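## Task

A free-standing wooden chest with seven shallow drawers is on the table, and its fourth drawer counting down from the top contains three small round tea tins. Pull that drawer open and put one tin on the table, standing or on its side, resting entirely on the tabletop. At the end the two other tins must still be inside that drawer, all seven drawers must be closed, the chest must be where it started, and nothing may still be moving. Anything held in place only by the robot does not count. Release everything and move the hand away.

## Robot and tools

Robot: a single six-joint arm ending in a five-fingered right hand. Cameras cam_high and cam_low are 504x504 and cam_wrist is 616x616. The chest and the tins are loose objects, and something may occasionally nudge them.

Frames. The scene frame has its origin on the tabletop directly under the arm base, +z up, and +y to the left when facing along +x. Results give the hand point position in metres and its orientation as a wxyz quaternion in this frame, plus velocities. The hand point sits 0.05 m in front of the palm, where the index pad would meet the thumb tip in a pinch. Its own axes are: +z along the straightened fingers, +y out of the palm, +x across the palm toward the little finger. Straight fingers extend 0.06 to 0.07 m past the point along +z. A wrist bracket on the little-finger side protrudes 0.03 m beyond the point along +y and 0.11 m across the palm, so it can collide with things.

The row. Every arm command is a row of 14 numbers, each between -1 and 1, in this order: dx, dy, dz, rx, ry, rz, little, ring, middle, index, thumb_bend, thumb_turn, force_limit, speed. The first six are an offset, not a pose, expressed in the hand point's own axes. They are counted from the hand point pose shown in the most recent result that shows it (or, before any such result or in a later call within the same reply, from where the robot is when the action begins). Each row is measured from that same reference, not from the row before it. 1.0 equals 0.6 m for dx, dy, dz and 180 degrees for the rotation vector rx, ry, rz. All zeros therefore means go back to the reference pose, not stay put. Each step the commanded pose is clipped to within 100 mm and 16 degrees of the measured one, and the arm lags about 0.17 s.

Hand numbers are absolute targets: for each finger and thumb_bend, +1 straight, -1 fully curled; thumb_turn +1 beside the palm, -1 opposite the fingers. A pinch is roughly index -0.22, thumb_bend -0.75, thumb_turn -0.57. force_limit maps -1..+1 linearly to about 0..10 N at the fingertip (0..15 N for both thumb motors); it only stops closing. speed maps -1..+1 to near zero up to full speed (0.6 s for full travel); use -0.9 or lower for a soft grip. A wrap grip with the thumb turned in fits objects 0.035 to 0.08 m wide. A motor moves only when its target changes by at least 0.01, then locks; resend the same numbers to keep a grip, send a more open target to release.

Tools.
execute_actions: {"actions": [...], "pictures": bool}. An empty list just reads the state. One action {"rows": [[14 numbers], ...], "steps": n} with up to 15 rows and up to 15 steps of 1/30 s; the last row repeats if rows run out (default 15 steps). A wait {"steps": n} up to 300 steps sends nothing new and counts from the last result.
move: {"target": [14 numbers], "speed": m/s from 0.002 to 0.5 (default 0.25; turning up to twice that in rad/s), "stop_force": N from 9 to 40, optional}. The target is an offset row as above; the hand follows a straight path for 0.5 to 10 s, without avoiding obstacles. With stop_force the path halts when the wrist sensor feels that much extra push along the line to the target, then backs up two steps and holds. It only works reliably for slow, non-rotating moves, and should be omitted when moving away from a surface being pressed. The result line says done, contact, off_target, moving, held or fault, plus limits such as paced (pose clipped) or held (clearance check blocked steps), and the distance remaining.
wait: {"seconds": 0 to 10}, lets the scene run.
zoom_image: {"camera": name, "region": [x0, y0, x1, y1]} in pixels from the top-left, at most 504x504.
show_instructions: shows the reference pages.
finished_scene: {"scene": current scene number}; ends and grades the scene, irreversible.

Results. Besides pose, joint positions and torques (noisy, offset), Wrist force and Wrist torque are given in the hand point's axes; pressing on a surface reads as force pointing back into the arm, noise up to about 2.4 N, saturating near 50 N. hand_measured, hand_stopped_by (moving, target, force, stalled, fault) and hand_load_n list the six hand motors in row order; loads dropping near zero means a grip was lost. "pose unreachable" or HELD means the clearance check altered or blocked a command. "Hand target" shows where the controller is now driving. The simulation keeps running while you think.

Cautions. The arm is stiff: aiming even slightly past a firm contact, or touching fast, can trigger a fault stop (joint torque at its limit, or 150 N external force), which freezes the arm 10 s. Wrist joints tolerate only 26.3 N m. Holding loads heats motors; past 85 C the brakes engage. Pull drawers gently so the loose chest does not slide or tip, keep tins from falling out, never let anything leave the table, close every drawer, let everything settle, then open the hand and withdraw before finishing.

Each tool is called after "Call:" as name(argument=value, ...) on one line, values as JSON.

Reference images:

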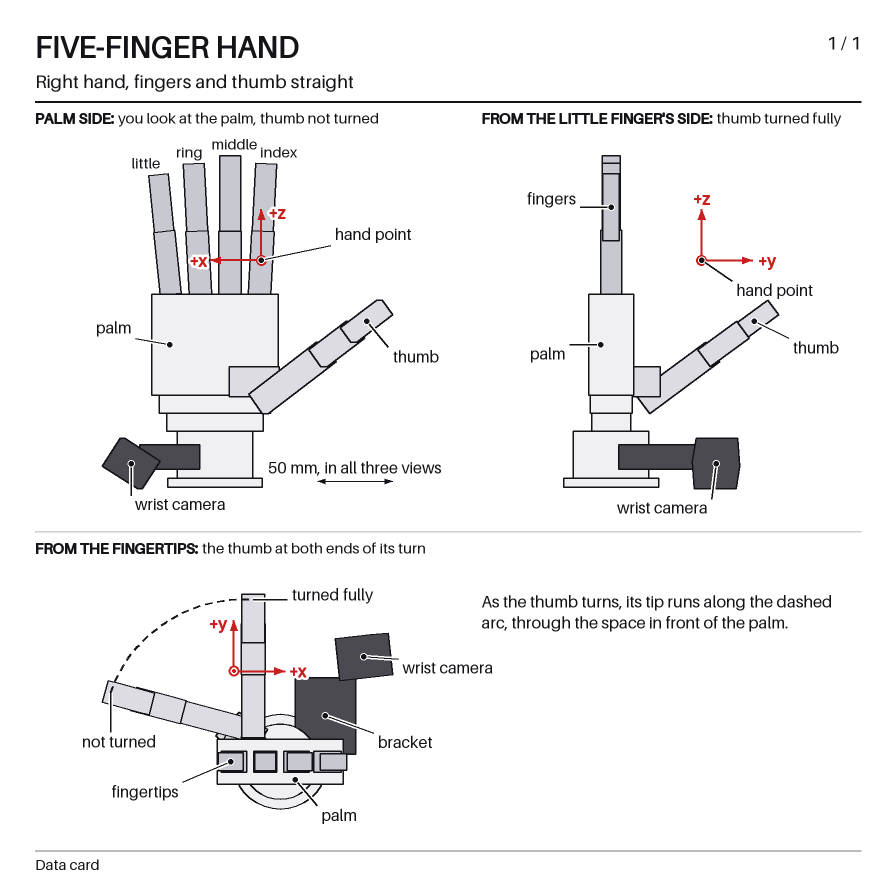

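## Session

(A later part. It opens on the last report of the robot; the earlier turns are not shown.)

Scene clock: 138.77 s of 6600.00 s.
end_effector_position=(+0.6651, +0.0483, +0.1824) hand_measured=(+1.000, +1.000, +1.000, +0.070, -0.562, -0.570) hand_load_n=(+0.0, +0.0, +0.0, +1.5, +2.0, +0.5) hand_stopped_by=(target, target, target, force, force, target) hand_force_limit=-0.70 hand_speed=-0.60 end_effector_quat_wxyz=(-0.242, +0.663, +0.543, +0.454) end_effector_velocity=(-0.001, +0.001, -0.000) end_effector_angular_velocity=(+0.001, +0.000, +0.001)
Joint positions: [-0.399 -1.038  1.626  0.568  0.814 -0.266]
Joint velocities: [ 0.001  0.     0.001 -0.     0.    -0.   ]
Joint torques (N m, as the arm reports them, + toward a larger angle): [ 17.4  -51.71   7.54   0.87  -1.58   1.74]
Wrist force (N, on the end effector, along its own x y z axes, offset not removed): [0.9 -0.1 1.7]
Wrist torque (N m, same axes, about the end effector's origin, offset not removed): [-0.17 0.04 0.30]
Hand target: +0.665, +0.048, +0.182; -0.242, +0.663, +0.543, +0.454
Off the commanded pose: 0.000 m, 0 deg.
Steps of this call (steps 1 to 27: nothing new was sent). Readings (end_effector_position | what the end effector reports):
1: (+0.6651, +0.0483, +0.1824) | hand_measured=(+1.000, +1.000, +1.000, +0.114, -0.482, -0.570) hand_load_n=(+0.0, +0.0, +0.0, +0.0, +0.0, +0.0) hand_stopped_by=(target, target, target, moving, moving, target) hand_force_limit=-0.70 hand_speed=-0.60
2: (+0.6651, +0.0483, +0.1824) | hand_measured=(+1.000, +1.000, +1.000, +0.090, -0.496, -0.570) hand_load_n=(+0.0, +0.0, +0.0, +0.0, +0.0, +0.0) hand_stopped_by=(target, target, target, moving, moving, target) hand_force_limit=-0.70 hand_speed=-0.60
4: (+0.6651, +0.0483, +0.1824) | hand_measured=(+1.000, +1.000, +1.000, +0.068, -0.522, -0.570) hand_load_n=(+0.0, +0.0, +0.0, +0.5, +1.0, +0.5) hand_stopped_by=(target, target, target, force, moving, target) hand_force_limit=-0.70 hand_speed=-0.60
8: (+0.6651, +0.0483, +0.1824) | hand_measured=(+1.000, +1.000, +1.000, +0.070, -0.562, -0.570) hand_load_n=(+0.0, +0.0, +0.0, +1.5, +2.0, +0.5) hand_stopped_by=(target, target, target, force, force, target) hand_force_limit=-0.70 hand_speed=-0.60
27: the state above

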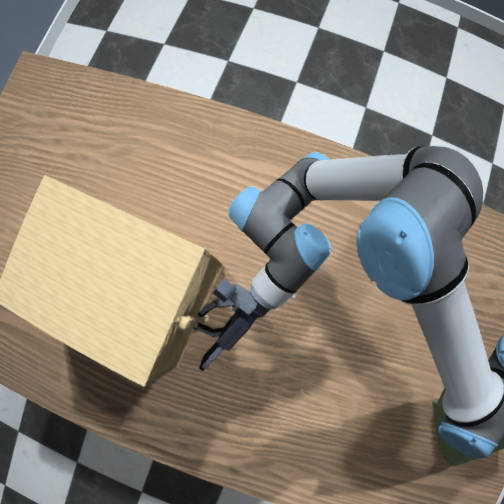

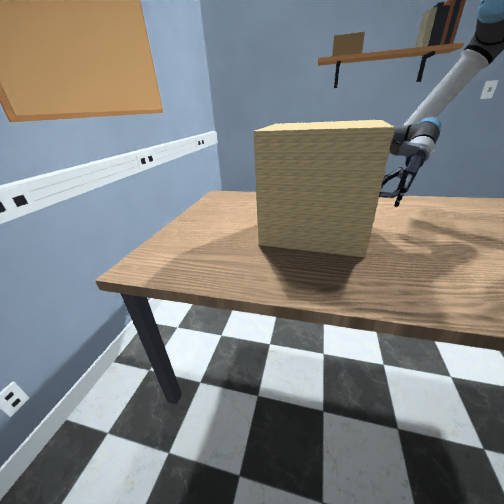

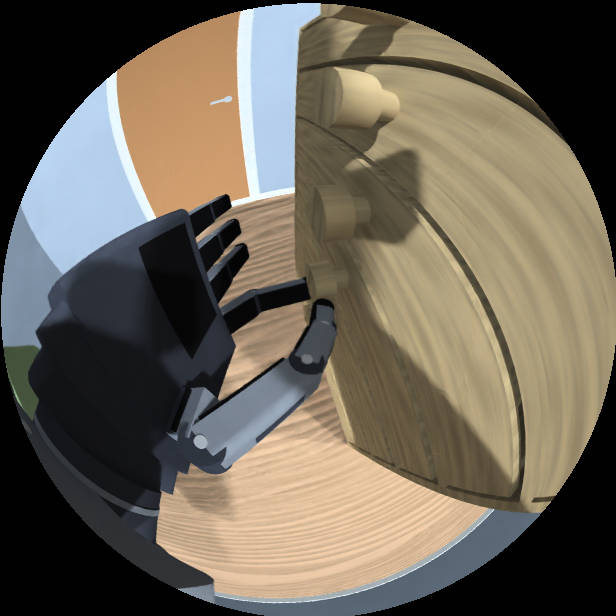

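Call:
execute_actions(actions=[{"rows":[[0,0,0,0,0,0,1,1,1,0.35,-0.42,-0.57,-0.7,0.5]],"steps":8}], pictures=false)

Call:
move(target=[0,0.019,0.007,0,0,0,1,1,1,0.35,-0.42,-0.57,-0.7,0.5], speed=0.012, stop_force=9)

Call:
execute_actions(actions=[{"rows":[[0,0,0,0,0,0,1,1,1,-0.15,-0.7,-0.57,-0.7,-0.6]],"steps":15}], pictures=false)

Call:
wait(seconds=0.6)

Call:
zoom_image(camera="cam_wrist", region=[220, 160, 480, 400])

Scene clock: 143.50 s of 6600.00 s.
end_effector_position=(+0.6651, +0.0483, +0.1824) hand_measured=(+1.000, +1.000, +1.000, +0.350, -0.420, -0.570) hand_load_n=(+0.0, +0.0, +0.0, +0.0, +0.0, +0.0) hand_stopped_by=(target, target, target, moving, moving, target) hand_force_limit=-0.70 hand_speed=0.50 end_effector_quat_wxyz=(-0.242, +0.663, +0.543, +0.454) end_effector_velocity=(-0.001, +0.000, -0.000) end_effector_angular_velocity=(+0.001, +0.002, +0.000)
Joint positions: [-0.399 -1.038  1.626  0.568  0.814 -0.266]
Joint velocities: [-0.     0.     0.001  0.     0.     0.   ]
Joint torques (N m, as the arm reports them, + toward a larger angle): [ 29.37 -51.77   6.94   2.85   0.58   1.72]
Wrist force (N, on the end effector, along its own x y z axes, offset not removed): [1.8 0.3 1.8]
Wrist torque (N m, same axes, about the end effector's origin, offset not removed): [-0.26 0.04 0.43]
Hand target: +0.665, +0.048, +0.182; -0.242, +0.663, +0.543, +0.454
Off the commanded pose: 0.000 m, 0 deg.
Steps of this call (steps 1 to 90: nothing new was sent; then 1.47 s passed at rest; steps 91 to 98: all 8 steps of this action). Readings (end_effector_position | what the end effector reports):
91: (+0.6651, +0.0483, +0.1824) | hand_measured=(+1.000, +1.000, +1.000, +0.070, -0.562, -0.570) hand_load_n=(+0.0, +0.0, +0.0, +1.5, +2.0, +0.5) hand_stopped_by=(target, target, target, moving, moving, target) hand_force_limit=-0.70 hand_speed=0.50
92: (+0.6651, +0.0483, +0.1824) | hand_measured=(+1.000, +1.000, +1.000, +0.070, -0.562, -0.570) hand_load_n=(+0.0, +0.0, +0.0, +1.5, +2.0, +0.5) hand_stopped_by=(target, target, target, moving, moving, target) hand_force_limit=-0.70 hand_speed=0.50
94: (+0.6651, +0.0483, +0.1824) | hand_measured=(+1.000, +1.000, +1.000, +0.144, -0.516, -0.570) hand_load_n=(+0.0, +0.0, +0.0, +0.5, +0.0, +0.0) hand_stopped_by=(target, target, target, moving, moving, target) hand_force_limit=-0.70 hand_speed=0.50
98: the state above

Scene clock: 144.97 s of 6600.00 s.
end_effector_position=(+0.6770, +0.0484, +0.1824) hand_measured=(+1.000, +1.000, +1.000, +0.350, -0.420, -0.570) hand_load_n=(+0.0, +0.0, +0.0, +0.0, -1.5, +0.0) hand_stopped_by=(target, target, target, target, target, target) hand_force_limit=-0.70 hand_speed=0.50 end_effector_quat_wxyz=(-0.242, +0.663, +0.543, +0.454) end_effector_velocity=(+0.003, +0.000, +0.000) end_effector_angular_velocity=(-0.000, -0.001, +0.000)
Joint positions: [-0.389 -1.021  1.585  0.583  0.818 -0.253]
Joint velocities: [ 0.002  0.004 -0.009  0.004  0.001  0.002]
Joint torques (N m, as the arm reports them, + toward a larger angle): [ 32.31 -27.46 -22.81   4.16   0.95   1.72]
Wrist force (N, on the end effector, along its own x y z axes, offset not removed): [2.4 -2.4 -0.6]
Wrist torque (N m, same axes, about the end effector's origin, offset not removed): [-0.11 -0.13 0.46]
Hand target: +0.677, +0.048, +0.182; -0.242, +0.663, +0.543, +0.454
Off the commanded pose: 0.000 m, 0 deg.
move: done

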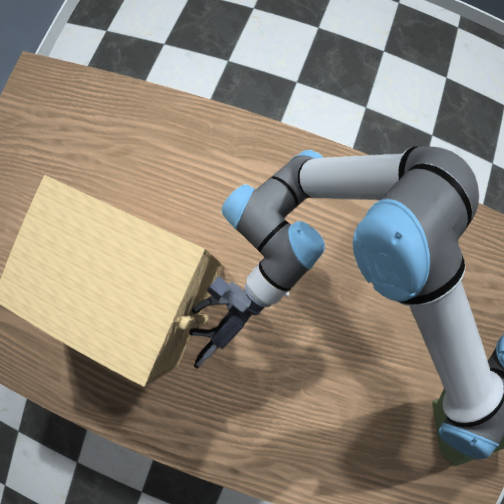

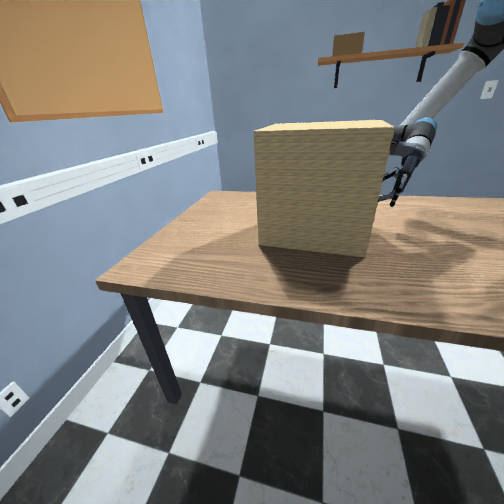

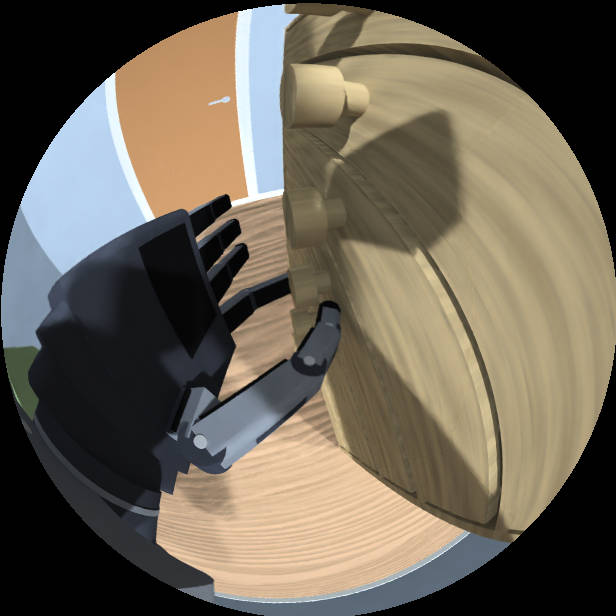

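Scene clock: 145.47 s of 6600.00 s.
end_effector_position=(+0.6769, +0.0484, +0.1824) hand_measured=(+1.000, +1.000, +1.000, +0.086, -0.586, -0.570) hand_load_n=(+0.0, +0.0, +0.0, +0.0, +1.5, +0.5) hand_stopped_by=(target, target, target, moving, moving, target) hand_force_limit=-0.70 hand_speed=-0.60 end_effector_quat_wxyz=(-0.242, +0.663, +0.543, +0.454) end_effector_velocity=(-0.000, +0.000, -0.000) end_effector_angular_velocity=(+0.000, +0.001, +0.000)
Joint positions: [-0.389 -1.021  1.585  0.583  0.818 -0.252]
Joint velocities: [-0.     0.     0.001 -0.    -0.    -0.   ]
Joint torques (N m, as the arm reports them, + toward a larger angle): [ 23.51 -38.05   7.64   0.33  -0.44  -1.86]
Wrist force (N, on the end effector, along its own x y z axes, offset not removed): [1.1 2.4 2.2]
Wrist torque (N m, same axes, about the end effector's origin, offset not removed): [0.28 -0.17 0.26]
Hand target: +0.677, +0.048, +0.182; -0.242, +0.663, +0.543, +0.454
Off the commanded pose: 0.000 m, 0 deg.
Steps of this call (steps 1 to 15: all 15 steps of this action). Readings (end_effector_position | what the end effector reports):
1: (+0.6770, +0.0484, +0.1824) | hand_measured=(+1.000, +1.000, +1.000, +0.350, -0.422, -0.570) hand_load_n=(+0.0, +0.0, +0.0, +0.0, -2.0, +0.0) hand_stopped_by=(target, target, target, moving, moving, target) hand_force_limit=-0.70 hand_speed=-0.60
2: (+0.6770, +0.0484, +0.1824) | hand_measured=(+1.000, +1.000, +1.000, +0.350, -0.422, -0.570) hand_load_n=(+0.0, +0.0, +0.0, +0.0, -2.0, +0.0) hand_stopped_by=(target, target, target, moving, moving, target) hand_force_limit=-0.70 hand_speed=-0.60
4: (+0.6770, +0.0484, +0.1824) | hand_measured=(+1.000, +1.000, +1.000, +0.330, -0.434, -0.570) hand_load_n=(+0.0, +0.0, +0.0, +0.0, -1.0, +0.5) hand_stopped_by=(target, target, target, moving, moving, target) hand_force_limit=-0.70 hand_speed=-0.60
8: (+0.6770, +0.0484, +0.1824) | hand_measured=(+1.000, +1.000, +1.000, +0.240, -0.488, -0.570) hand_load_n=(+0.0, +0.0, +0.0, +0.0, +0.0, +0.0) hand_stopped_by=(target, target, target, moving, moving, target) hand_force_limit=-0.70 hand_speed=-0.60
15: the state above

Scene clock: 146.07 s of 6600.00 s.
end_effector_position=(+0.6769, +0.0484, +0.1824) hand_measured=(+1.000, +1.000, +1.000, +0.064, -0.596, -0.570) hand_load_n=(+0.0, +0.0, +0.0, +3.0, +3.0, +1.0) hand_stopped_by=(target, target, target, force, force, target) hand_force_limit=-0.70 hand_speed=-0.60 end_effector_quat_wxyz=(-0.242, +0.663, +0.543, +0.454) end_effector_velocity=(-0.000, +0.000, -0.000) end_effector_angular_velocity=(+0.000, +0.001, +0.001)
Joint positions: [-0.389 -1.021  1.585  0.583  0.818 -0.253]
Joint velocities: [ 0.  0.  0.  0.  0. -0.]
Joint torques (N m, as the arm reports them, + toward a larger angle): [ 15.31 -49.11   6.31   0.21  -2.52  -1.85]
Wrist force (N, on the end effector, along its own x y z axes, offset not removed): [-0.1 1.2 1.0]
Wrist torque (N m, same axes, about the end effector's origin, offset not removed): [0.37 0.19 0.44]
Hand target: +0.677, +0.048, +0.182; -0.242, +0.663, +0.543, +0.454
Off the commanded pose: 0.000 m, 0 deg.
Steps of this call (steps 1 to 18: nothing new was sent). Readings (end_effector_position | what the end effector reports):
1: (+0.6769, +0.0484, +0.1824) | hand_measured=(+1.000, +1.000, +1.000, +0.064, -0.598, -0.570) hand_load_n=(+0.0, +0.0, +0.0, +3.0, +3.5, +1.0) hand_stopped_by=(target, target, target, force, force, target) hand_force_limit=-0.70 hand_speed=-0.60
2: (+0.6769, +0.0484, +0.1824) | hand_measured=(+1.000, +1.000, +1.000, +0.064, -0.596, -0.570) hand_load_n=(+0.0, +0.0, +0.0, +3.0, +3.0, +1.0) hand_stopped_by=(target, target, target, force, force, target) hand_force_limit=-0.70 hand_speed=-0.60
4: (+0.6769, +0.0484, +0.1824) | hand_measured=(+1.000, +1.000, +1.000, +0.064, -0.596, -0.570) hand_load_n=(+0.0, +0.0, +0.0, +3.0, +3.0, +1.0) hand_stopped_by=(target, target, target, force, force, target) hand_force_limit=-0.70 hand_speed=-0.60
8: (+0.6769, +0.0484, +0.1824) | hand_measured=(+1.000, +1.000, +1.000, +0.064, -0.596, -0.570) hand_load_n=(+0.0, +0.0, +0.0, +3.0, +3.0, +1.0) hand_stopped_by=(target, target, target, force, force, target) hand_force_limit=-0.70 hand_speed=-0.60
18: the state above

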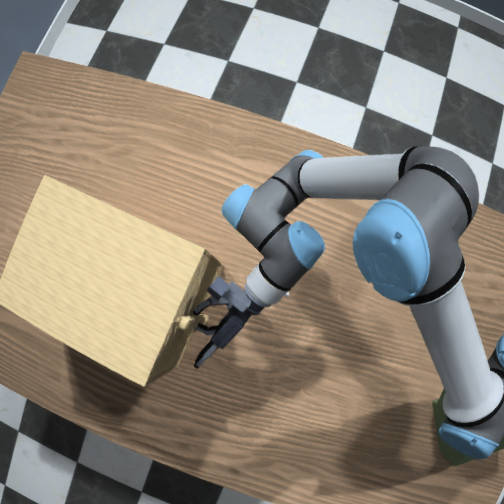

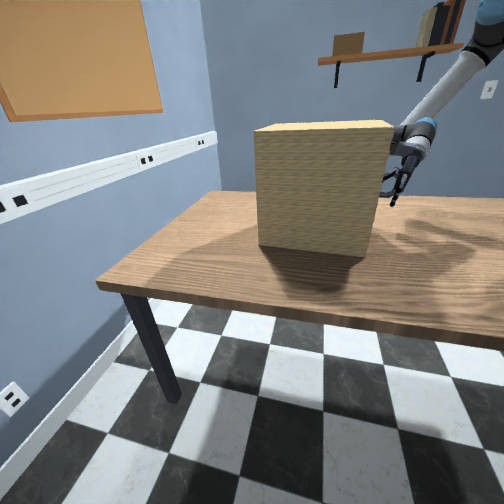

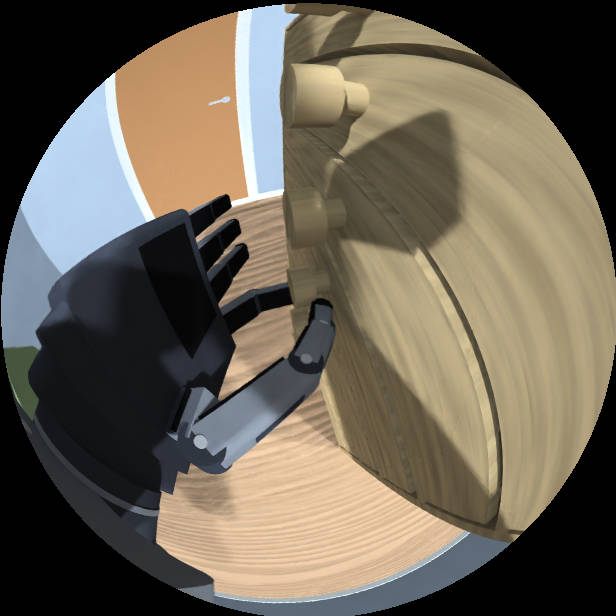

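Region (220, 160, 480, 400) of cam_wrist's 616x616 image, scaled by 1.938, with more detail than that image has; it fills the top 465 rows of this view, and the rest is white.

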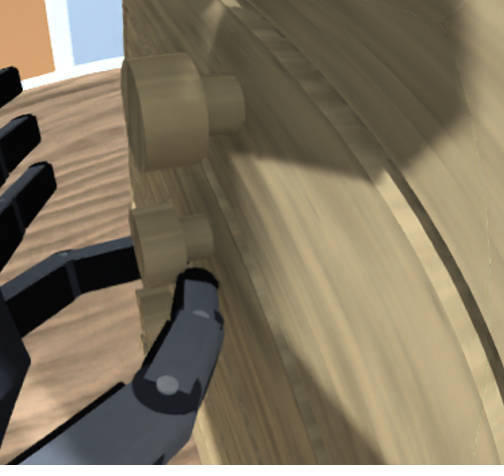

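Call:
execute_actions(actions=[{"rows":[[0,0,0,0,0,0,1,1,1,-0.3,-0.85,-0.57,0.4,-0.9]],"steps":15}], pictures=false)

Call:
move(target=[0,-0.047,-0.017,0,0,0,1,1,1,-0.3,-0.85,-0.57,0.4,-0.9], speed=0.02, stop_force=12)

Scene clock: 149.30 s of 6600.00 s.
end_effector_position=(+0.6770, +0.0484, +0.1824) hand_measured=(+1.000, +1.000, +1.000, +0.034, -0.630, -0.570) hand_load_n=(+0.0, +0.0, +0.0, +8.0, +8.5, +1.0) hand_stopped_by=(target, target, target, force, moving, target) hand_force_limit=0.40 hand_speed=-0.90 end_effector_quat_wxyz=(-0.242, +0.663, +0.543, +0.454) end_effector_velocity=(-0.000, -0.000, -0.000) end_effector_angular_velocity=(-0.000, -0.000, +0.000)
Joint positions: [-0.389 -1.021  1.585  0.583  0.818 -0.253]
Joint velocities: [-0.     0.     0.     0.     0.    -0.001]
Joint torques (N m, as the arm reports them, + toward a larger angle): [ 15.1  -42.35   4.95   0.31  -2.9   -1.96]
Wrist force (N, on the end effector, along its own x y z axes, offset not removed): [-2.4 1.4 2.9]
Wrist torque (N m, same axes, about the end effector's origin, offset not removed): [0.14 0.29 0.21]
Hand target: +0.677, +0.048, +0.182; -0.242, +0.663, +0.543, +0.454
Off the commanded pose: 0.000 m, 0 deg.
Steps of this call (steps 1 to 82: nothing new was sent; steps 83 to 97: all 15 steps of this action). Readings (end_effector_position | what the end effector reports):
83: (+0.6770, +0.0484, +0.1824) | hand_measured=(+1.000, +1.000, +1.000, +0.064, -0.596, -0.570) hand_load_n=(+0.0, +0.0, +0.0, +3.0, +3.0, +1.0) hand_stopped_by=(target, target, target, moving, moving, target) hand_force_limit=0.40 hand_speed=-0.90
84: (+0.6770, +0.0484, +0.1824) | hand_measured=(+1.000, +1.000, +1.000, +0.064, -0.596, -0.570) hand_load_n=(+0.0, +0.0, +0.0, +3.0, +3.0, +1.0) hand_stopped_by=(target, target, target, moving, moving, target) hand_force_limit=0.40 hand_speed=-0.90
86: (+0.6770, +0.0484, +0.1824) | hand_measured=(+1.000, +1.000, +1.000, +0.060, -0.598, -0.570) hand_load_n=(+0.0, +0.0, +0.0, +3.5, +3.5, +1.0) hand_stopped_by=(target, target, target, moving, moving, target) hand_force_limit=0.40 hand_speed=-0.90
90: (+0.6770, +0.0484, +0.1824) | hand_measured=(+1.000, +1.000, +1.000, +0.038, -0.608, -0.570) hand_load_n=(+0.0, +0.0, +0.0, +6.5, +6.0, +1.0) hand_stopped_by=(target, target, target, moving, moving, target) hand_force_limit=0.40 hand_speed=-0.90
97: the state above

Scene clock: 151.53 s of 6600.00 s.
end_effector_position=(+0.6473, +0.0483, +0.1823) hand_measured=(+1.000, +1.000, +1.000, +0.034, -0.648, -0.570) hand_load_n=(+0.0, +0.0, +0.0, +9.0, +10.0, +1.5) hand_stopped_by=(target, target, target, force, force, target) hand_force_limit=0.40 hand_speed=-0.90 end_effector_quat_wxyz=(-0.242, +0.663, +0.543, +0.454) end_effector_velocity=(-0.002, -0.000, -0.000) end_effector_angular_velocity=(-0.000, -0.000, -0.001)
Joint positions: [-0.416 -1.062  1.687  0.546  0.807 -0.287]
Joint velocities: [-0.003 -0.003  0.008 -0.003 -0.001 -0.003]
Joint torques (N m, as the arm reports them, + toward a larger angle): [  5.58 -51.01   7.71   0.3   -4.34  -1.98]
Wrist force (N, on the end effector, along its own x y z axes, offset not removed): [0.5 2.2 0.4]
Wrist torque (N m, same axes, about the end effector's origin, offset not removed): [0.37 0.12 0.48]
Hand target: +0.647, +0.048, +0.182; -0.242, +0.663, +0.543, +0.454
Off the commanded pose: 0.000 m, 0 deg.
move: done

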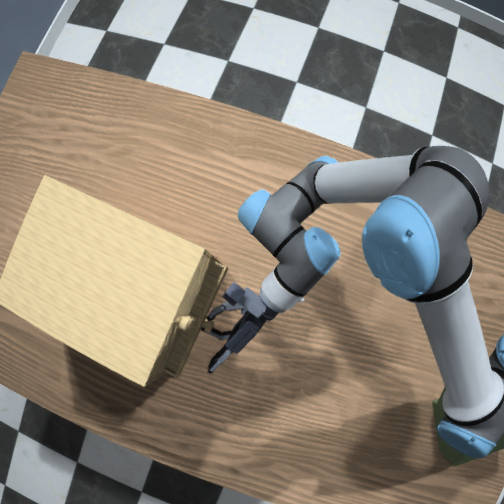

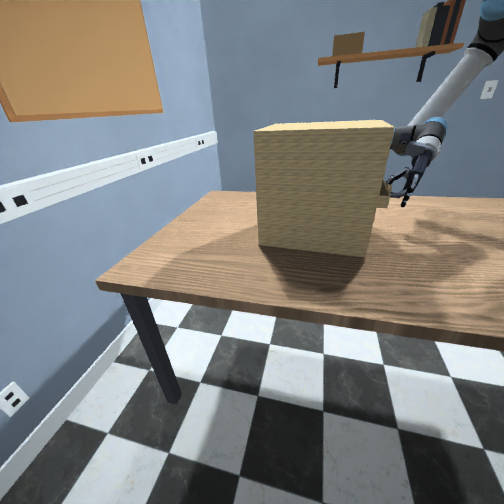

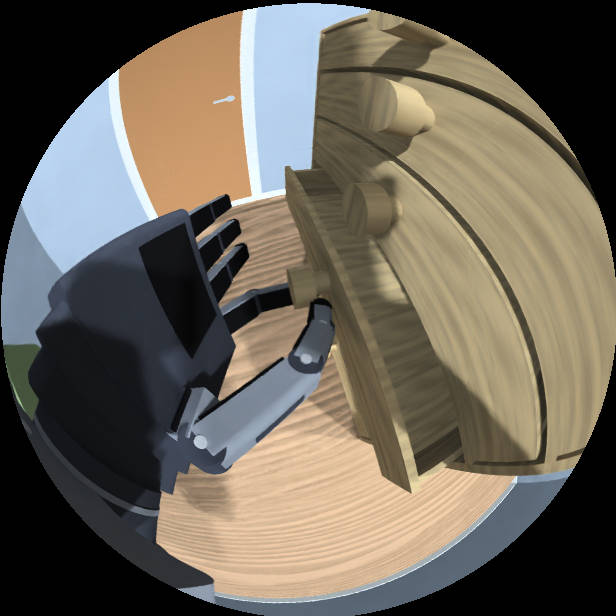

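Call:
move(target=[0,-0.157,-0.057,0,0,0,1,1,1,-0.3,-0.85,-0.57,0.4,-0.9], speed=0.04, stop_force=12)

Scene clock: 156.17 s of 6600.00 s.
end_effector_position=(+0.5474, +0.0481, +0.1822) hand_measured=(+1.000, +1.000, +1.000, +0.034, -0.652, -0.570) hand_load_n=(+0.0, +0.0, +0.0, +2.0, +0.5, +0.5) hand_stopped_by=(target, target, target, force, force, target) hand_force_limit=0.40 hand_speed=-0.90 end_effector_quat_wxyz=(-0.242, +0.663, +0.543, +0.454) end_effector_velocity=(-0.004, +0.000, -0.000) end_effector_angular_velocity=(+0.001, +0.002, +0.000)
Joint positions: [-0.541 -1.17   2.003  0.456  0.765 -0.454]
Joint velocities: [-0.005 -0.002  0.01  -0.001 -0.001 -0.007]
Joint torques (N m, as the arm reports them, + toward a larger angle): [  2.04 -45.72  13.73   0.85  -4.12  -2.22]
Wrist force (N, on the end effector, along its own x y z axes, offset not removed): [1.0 1.1 1.8]
Wrist torque (N m, same axes, about the end effector's origin, offset not removed): [-0.03 -0.12 0.34]
Hand target: +0.547, +0.048, +0.182; -0.242, +0.663, +0.543, +0.454
Off the commanded pose: 0.000 m, 0 deg.
move: done

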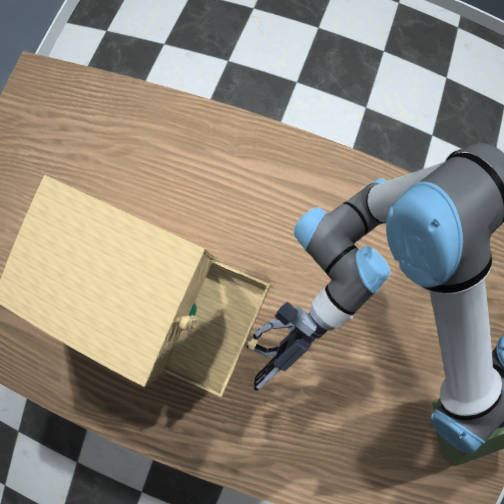

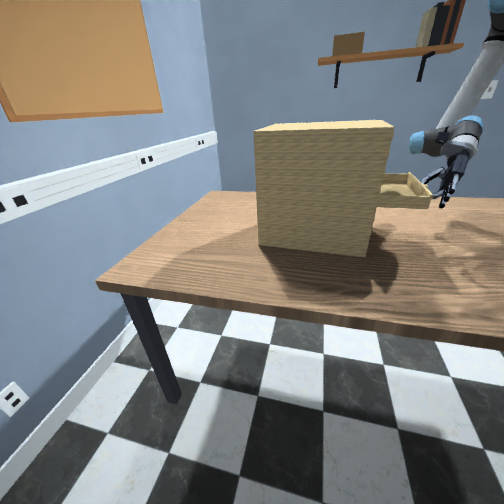

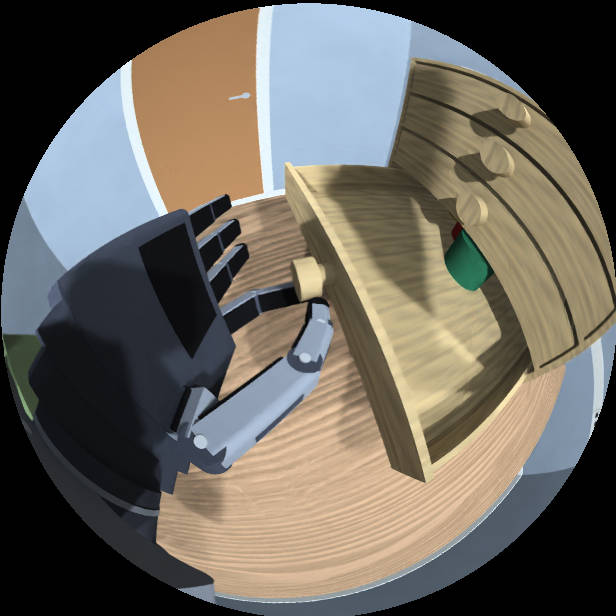

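Call:
execute_actions(actions=[{"rows":[[0,0,0,0,0,0,1,1,1,0.4,-0.4,-0.57,-0.7,0.5]],"steps":10}], pictures=false)

Call:
move(target=[0.008,0.001,0.012,0,0,0,1,1,1,0.4,-0.4,-0.57,-0.7,0.5], speed=0.02)

Call:
execute_actions(actions=[{"rows":[[0,0,0,0,0,0,1,1,1,-0.15,-0.7,-0.57,-0.7,-0.6]],"steps":15}], pictures=false)

Call:
wait(seconds=0.5)

Call:
zoom_image(camera="cam_wrist", region=[220, 160, 480, 400])

Scene clock: 159.87 s of 6600.00 s.
end_effector_position=(+0.5474, +0.0479, +0.1822) hand_measured=(+1.000, +1.000, +1.000, +0.400, -0.400, -0.570) hand_load_n=(+0.0, +0.0, +0.0, +0.0, +0.0, +0.0) hand_stopped_by=(target, target, target, moving, moving, target) hand_force_limit=-0.70 hand_speed=0.50 end_effector_quat_wxyz=(-0.242, +0.663, +0.543, +0.454) end_effector_velocity=(+0.001, -0.000, +0.000) end_effector_angular_velocity=(-0.001, -0.001, -0.000)
Joint positions: [-0.542 -1.17   2.003  0.456  0.765 -0.454]
Joint velocities: [ 0.001 -0.    -0.002 -0.     0.001  0.001]
Joint torques (N m, as the arm reports them, + toward a larger angle): [ 26.43 -28.95 -15.46   4.24   1.28   1.7 ]
Wrist force (N, on the end effector, along its own x y z axes, offset not removed): [3.3 0.6 -0.7]
Wrist torque (N m, same axes, about the end effector's origin, offset not removed): [0.18 -0.23 0.43]
Hand target: +0.547, +0.048, +0.182; -0.242, +0.663, +0.543, +0.454
Off the commanded pose: 0.000 m, 0 deg.
Steps of this call (steps 1 to 90: nothing new was sent; then 0.37 s passed at rest; steps 91 to 100: all 10 steps of this action). Readings (end_effector_position | what the end effector reports):
91: (+0.5470, +0.0481, +0.1822) | hand_measured=(+1.000, +1.000, +1.000, +0.034, -0.652, -0.570) hand_load_n=(+0.0, +0.0, +0.0, +2.0, +0.5, +0.0) hand_stopped_by=(target, target, target, moving, moving, target) hand_force_limit=-0.70 hand_speed=0.50
92: (+0.5470, +0.0481, +0.1822) | hand_measured=(+1.000, +1.000, +1.000, +0.034, -0.652, -0.570) hand_load_n=(+0.0, +0.0, +0.0, +2.0, +0.5, +0.0) hand_stopped_by=(target, target, target, moving, moving, target) hand_force_limit=-0.70 hand_speed=0.50
94: (+0.5471, +0.0480, +0.1822) | hand_measured=(+1.000, +1.000, +1.000, +0.108, -0.606, -0.570) hand_load_n=(+0.0, +0.0, +0.0, +0.5, +0.0, +0.0) hand_stopped_by=(target, target, target, moving, moving, target) hand_force_limit=-0.70 hand_speed=0.50
98: (+0.5473, +0.0479, +0.1822) | hand_measured=(+1.000, +1.000, +1.000, +0.396, -0.404, -0.570) hand_load_n=(+0.0, +0.0, +0.0, +0.0, +0.0, +0.0) hand_stopped_by=(target, target, target, moving, moving, target) hand_force_limit=-0.70 hand_speed=0.50
100: the state above

Scene clock: 160.87 s of 6600.00 s.
end_effector_position=(+0.5503, +0.0559, +0.1831) hand_measured=(+1.000, +1.000, +1.000, +0.400, -0.400, -0.570) hand_load_n=(+0.0, +0.0, +0.0, +0.0, +0.0, +1.0) hand_stopped_by=(target, target, target, target, target, target) hand_force_limit=-0.70 hand_speed=0.50 end_effector_quat_wxyz=(-0.242, +0.663, +0.543, +0.454) end_effector_velocity=(+0.000, +0.002, +0.000) end_effector_angular_velocity=(+0.001, +0.001, +0.000)
Joint positions: [-0.517 -1.168  1.998  0.435  0.772 -0.421]
Joint velocities: [ 0.007  0.001 -0.001 -0.005  0.002  0.01 ]
Joint torques (N m, as the arm reports them, + toward a larger angle): [ 27.4  -21.39 -17.27   0.11   0.99   1.34]
Wrist force (N, on the end effector, along its own x y z axes, offset not removed): [-1.5 -0.7 -1.7]
Wrist torque (N m, same axes, about the end effector's origin, offset not removed): [-0.04 0.50 0.23]
Hand target: +0.550, +0.056, +0.183; -0.242, +0.663, +0.543, +0.454
Off the commanded pose: 0.000 m, 0 deg.
move: done

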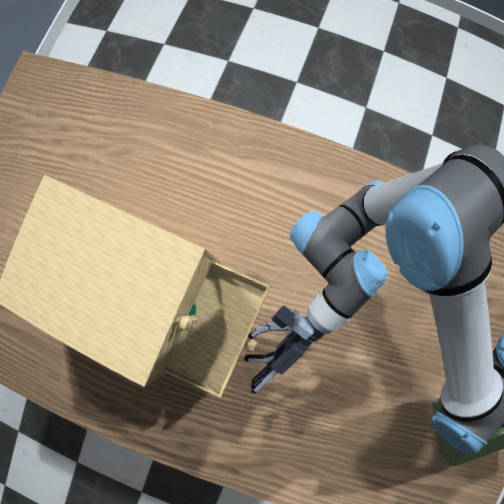

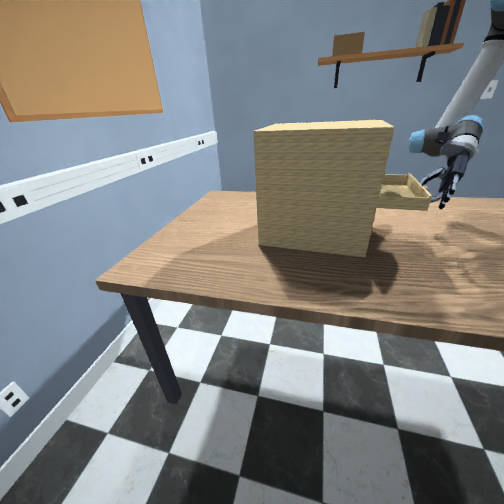

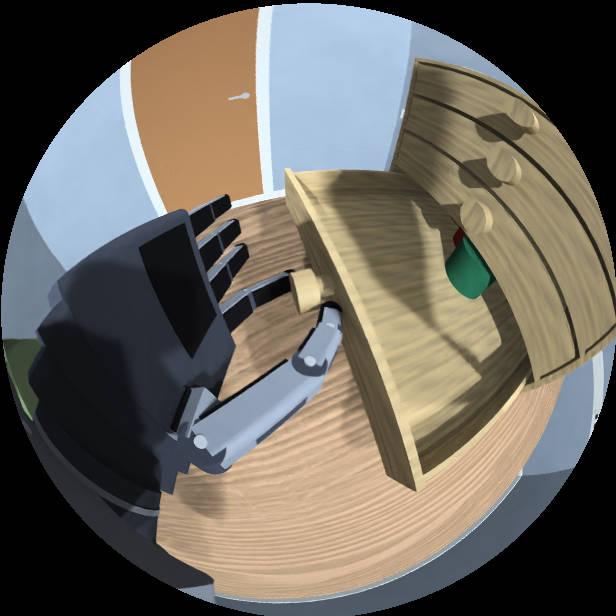

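Scene clock: 161.37 s of 6600.00 s.
end_effector_position=(+0.5503, +0.0559, +0.1831) hand_measured=(+1.000, +1.000, +1.000, +0.136, -0.566, -0.570) hand_load_n=(+0.0, +0.0, +0.0, +0.0, +1.0, +0.0) hand_stopped_by=(target, target, target, moving, moving, target) hand_force_limit=-0.70 hand_speed=-0.60 end_effector_quat_wxyz=(-0.242, +0.663, +0.544, +0.454) end_effector_velocity=(-0.000, -0.000, -0.000) end_effector_angular_velocity=(+0.000, +0.001, -0.000)
Joint positions: [-0.517 -1.168  1.998  0.435  0.772 -0.421]
Joint velocities: [-0.001  0.    -0.     0.001 -0.    -0.001]
Joint torques (N m, as the arm reports them, + toward a larger angle): [  6.82 -23.12 -10.08   4.85  -1.89  -1.8 ]
Wrist force (N, on the end effector, along its own x y z axes, offset not removed): [0.1 3.4 -2.0]
Wrist torque (N m, same axes, about the end effector's origin, offset not removed): [0.45 0.39 0.31]
Hand target: +0.550, +0.056, +0.183; -0.242, +0.663, +0.543, +0.454
Off the commanded pose: 0.000 m, 0 deg.
Steps of this call (steps 1 to 15: all 15 steps of this action). Readings (end_effector_position | what the end effector reports):
1: (+0.5503, +0.0559, +0.1831) | hand_measured=(+1.000, +1.000, +1.000, +0.400, -0.400, -0.570) hand_load_n=(+0.0, +0.0, +0.0, +0.0, -0.5, +1.0) hand_stopped_by=(target, target, target, moving, moving, target) hand_force_limit=-0.70 hand_speed=-0.60
2: (+0.5503, +0.0559, +0.1831) | hand_measured=(+1.000, +1.000, +1.000, +0.400, -0.400, -0.570) hand_load_n=(+0.0, +0.0, +0.0, +0.0, -0.5, +1.0) hand_stopped_by=(target, target, target, moving, moving, target) hand_force_limit=-0.70 hand_speed=-0.60
4: (+0.5503, +0.0559, +0.1831) | hand_measured=(+1.000, +1.000, +1.000, +0.380, -0.412, -0.570) hand_load_n=(+0.0, +0.0, +0.0, +0.0, +0.0, +0.0) hand_stopped_by=(target, target, target, moving, moving, target) hand_force_limit=-0.70 hand_speed=-0.60
8: (+0.5503, +0.0559, +0.1831) | hand_measured=(+1.000, +1.000, +1.000, +0.290, -0.468, -0.570) hand_load_n=(+0.0, +0.0, +0.0, +0.0, +1.5, +0.5) hand_stopped_by=(target, target, target, moving, moving, target) hand_force_limit=-0.70 hand_speed=-0.60
15: the state above

Scene clock: 161.87 s of 6600.00 s.
end_effector_position=(+0.5503, +0.0559, +0.1831) hand_measured=(+1.000, +1.000, +1.000, +0.070, -0.604, -0.570) hand_load_n=(+0.0, +0.0, +0.0, +4.0, +3.5, +0.5) hand_stopped_by=(target, target, target, force, force, target) hand_force_limit=-0.70 hand_speed=-0.60 end_effector_quat_wxyz=(-0.242, +0.663, +0.543, +0.454) end_effector_velocity=(+0.000, -0.000, -0.000) end_effector_angular_velocity=(+0.000, +0.000, -0.000)
Joint positions: [-0.517 -1.168  1.998  0.435  0.772 -0.421]
Joint velocities: [-0.  0. -0. -0. -0.  0.]
Joint torques (N m, as the arm reports them, + toward a larger angle): [  2.72 -24.16  -2.43   4.66  -4.44  -1.94]
Wrist force (N, on the end effector, along its own x y z axes, offset not removed): [-0.7 0.0 1.4]
Wrist torque (N m, same axes, about the end effector's origin, offset not removed): [0.12 0.18 0.30]
Hand target: +0.550, +0.056, +0.183; -0.242, +0.663, +0.543, +0.454
Off the commanded pose: 0.000 m, 0 deg.
Steps of this call (steps 1 to 15: nothing new was sent). Readings (end_effector_position | what the end effector reports):
1: (+0.5503, +0.0559, +0.1831) | hand_measured=(+1.000, +1.000, +1.000, +0.114, -0.580, -0.570) hand_load_n=(+0.0, +0.0, +0.0, +0.0, +1.5, +0.0) hand_stopped_by=(target, target, target, moving, moving, target) hand_force_limit=-0.70 hand_speed=-0.60
2: (+0.5503, +0.0559, +0.1831) | hand_measured=(+1.000, +1.000, +1.000, +0.092, -0.594, -0.570) hand_load_n=(+0.0, +0.0, +0.0, +1.0, +1.5, +0.0) hand_stopped_by=(target, target, target, moving, moving, target) hand_force_limit=-0.70 hand_speed=-0.60
4: (+0.5503, +0.0559, +0.1831) | hand_measured=(+1.000, +1.000, +1.000, +0.070, -0.604, -0.570) hand_load_n=(+0.0, +0.0, +0.0, +4.0, +3.5, +0.5) hand_stopped_by=(target, target, target, force, force, target) hand_force_limit=-0.70 hand_speed=-0.60
8: (+0.5503, +0.0559, +0.1831) | hand_measured=(+1.000, +1.000, +1.000, +0.070, -0.604, -0.570) hand_load_n=(+0.0, +0.0, +0.0, +4.0, +3.5, +0.5) hand_stopped_by=(target, target, target, force, force, target) hand_force_limit=-0.70 hand_speed=-0.60
15: the state above

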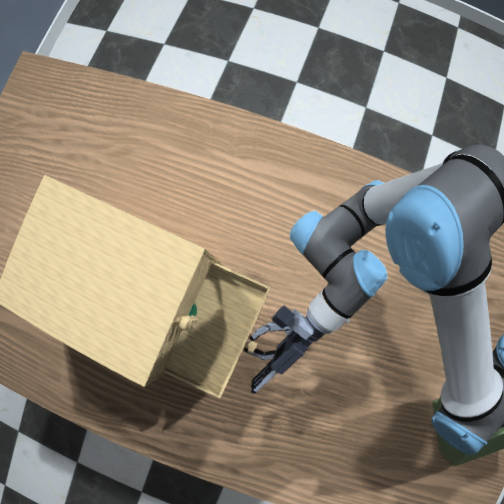

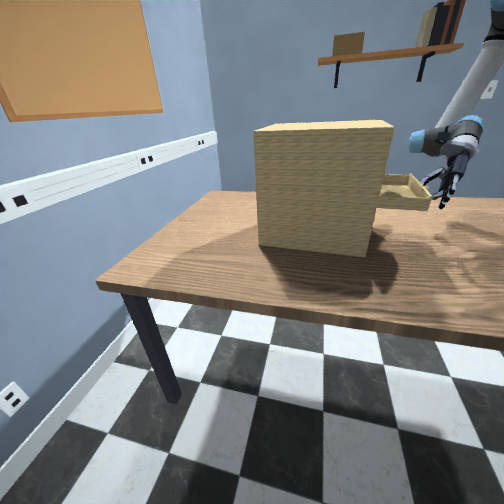

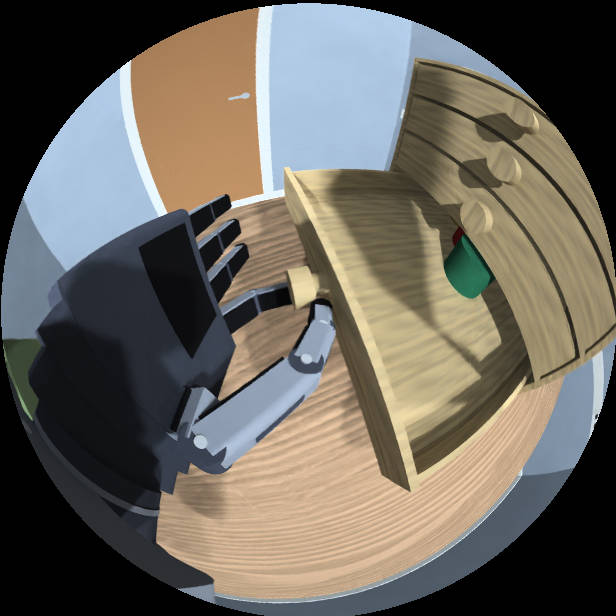

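Region (220, 160, 480, 400) of cam_wrist's 616x616 image, scaled by 1.938, with more detail than that image has; it fills the top 465 rows of this view, and the rest is white.

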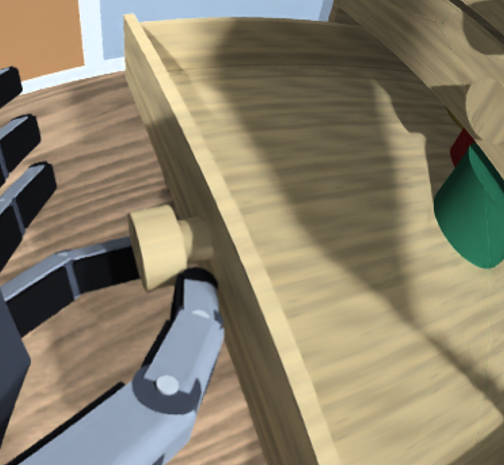

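Call:
execute_actions(actions=[{"rows":[[0,0,0,0,0,0,1,1,1,-0.3,-0.85,-0.57,0.2,-0.9]],"steps":8}], pictures=false)

Call:
move(target=[0.004,-0.112,-0.034,0,0,0,1,1,1,-0.3,-0.85,-0.57,0.2,-0.9], speed=0.04, stop_force=12)

Scene clock: 164.17 s of 6600.00 s.
end_effector_position=(+0.5503, +0.0559, +0.1831) hand_measured=(+1.000, +1.000, +1.000, +0.056, -0.616, -0.570) hand_load_n=(+0.0, +0.0, +0.0, +6.0, +6.0, +1.0) hand_stopped_by=(target, target, target, force, moving, target) hand_force_limit=0.20 hand_speed=-0.90 end_effector_quat_wxyz=(-0.242, +0.663, +0.543, +0.454) end_effector_velocity=(-0.000, +0.000, +0.000) end_effector_angular_velocity=(+0.000, -0.000, +0.001)
Joint positions: [-0.517 -1.168  1.998  0.435  0.772 -0.421]
Joint velocities: [ 0.001  0.    -0.     0.     0.     0.   ]
Joint torques (N m, as the arm reports them, + toward a larger angle): [  3.97 -29.03   8.71   4.44  -4.16  -1.91]
Wrist force (N, on the end effector, along its own x y z axes, offset not removed): [0.4 0.8 0.5]
Wrist torque (N m, same axes, about the end effector's origin, offset not removed): [0.15 -0.10 0.48]
Hand target: +0.550, +0.056, +0.183; -0.242, +0.663, +0.543, +0.454
Off the commanded pose: 0.000 m, 0 deg.
Steps of this call (steps 1 to 61: nothing new was sent; steps 62 to 69: all 8 steps of this action). Readings (end_effector_position | what the end effector reports):
62: (+0.5503, +0.0559, +0.1831) | hand_measured=(+1.000, +1.000, +1.000, +0.070, -0.604, -0.570) hand_load_n=(+0.0, +0.0, +0.0, +4.0, +3.5, +0.5) hand_stopped_by=(target, target, target, moving, moving, target) hand_force_limit=0.20 hand_speed=-0.90
63: (+0.5503, +0.0559, +0.1831) | hand_measured=(+1.000, +1.000, +1.000, +0.070, -0.604, -0.570) hand_load_n=(+0.0, +0.0, +0.0, +4.0, +3.5, +0.5) hand_stopped_by=(target, target, target, moving, moving, target) hand_force_limit=0.20 hand_speed=-0.90
65: (+0.5503, +0.0559, +0.1831) | hand_measured=(+1.000, +1.000, +1.000, +0.066, -0.604, -0.570) hand_load_n=(+0.0, +0.0, +0.0, +4.5, +4.0, +0.5) hand_stopped_by=(target, target, target, moving, moving, target) hand_force_limit=0.20 hand_speed=-0.90
69: the state above

Scene clock: 166.73 s of 6600.00 s.
end_effector_position=(+0.4805, +0.0602, +0.1831) hand_measured=(+1.000, +1.000, +1.000, +0.056, -0.646, -0.570) hand_load_n=(+0.0, +0.0, +0.0, +7.5, +8.5, +1.5) hand_stopped_by=(target, target, target, force, force, target) hand_force_limit=0.20 hand_speed=-0.90 end_effector_quat_wxyz=(-0.242, +0.663, +0.543, +0.454) end_effector_velocity=(-0.002, -0.000, -0.000) end_effector_angular_velocity=(-0.001, -0.001, -0.000)
Joint positions: [-0.635 -1.209  2.209  0.386  0.743 -0.587]
Joint velocities: [-0.006 -0.     0.007 -0.    -0.002 -0.01 ]
Joint torques (N m, as the arm reports them, + toward a larger angle): [ -0.48 -42.52  18.38   0.44  -4.28  -1.62]
Wrist force (N, on the end effector, along its own x y z axes, offset not removed): [-0.1 4.8 1.5]
Wrist torque (N m, same axes, about the end effector's origin, offset not removed): [0.59 -0.04 0.49]
Hand target: +0.480, +0.060, +0.183; -0.242, +0.663, +0.543, +0.454
Off the commanded pose: 0.000 m, 0 deg.
move: done

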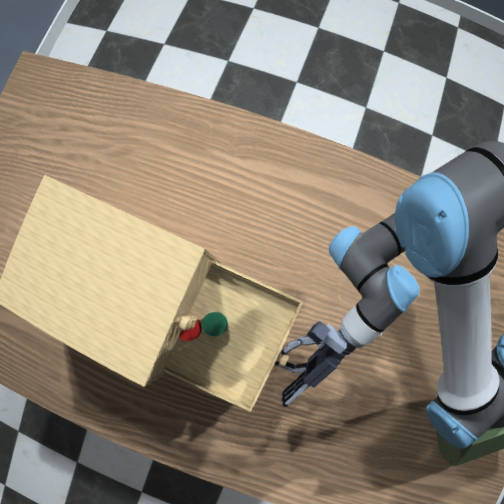

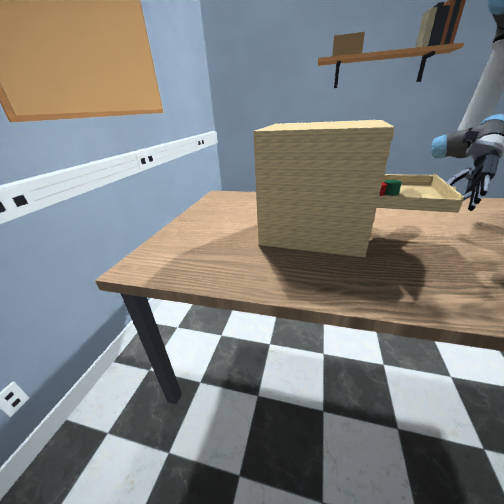

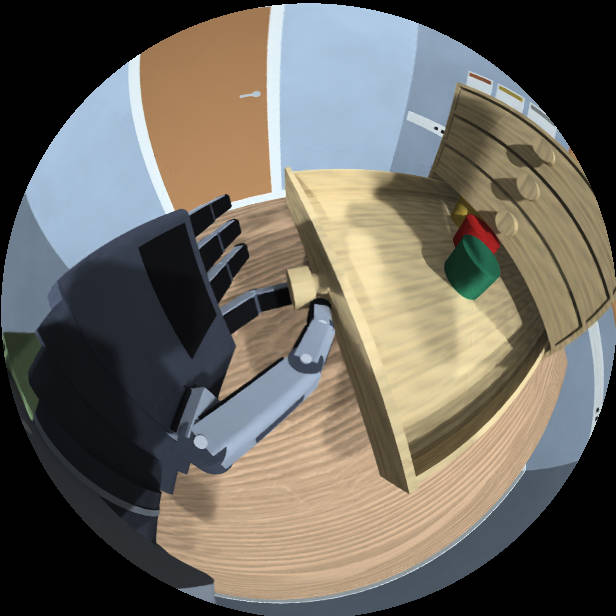

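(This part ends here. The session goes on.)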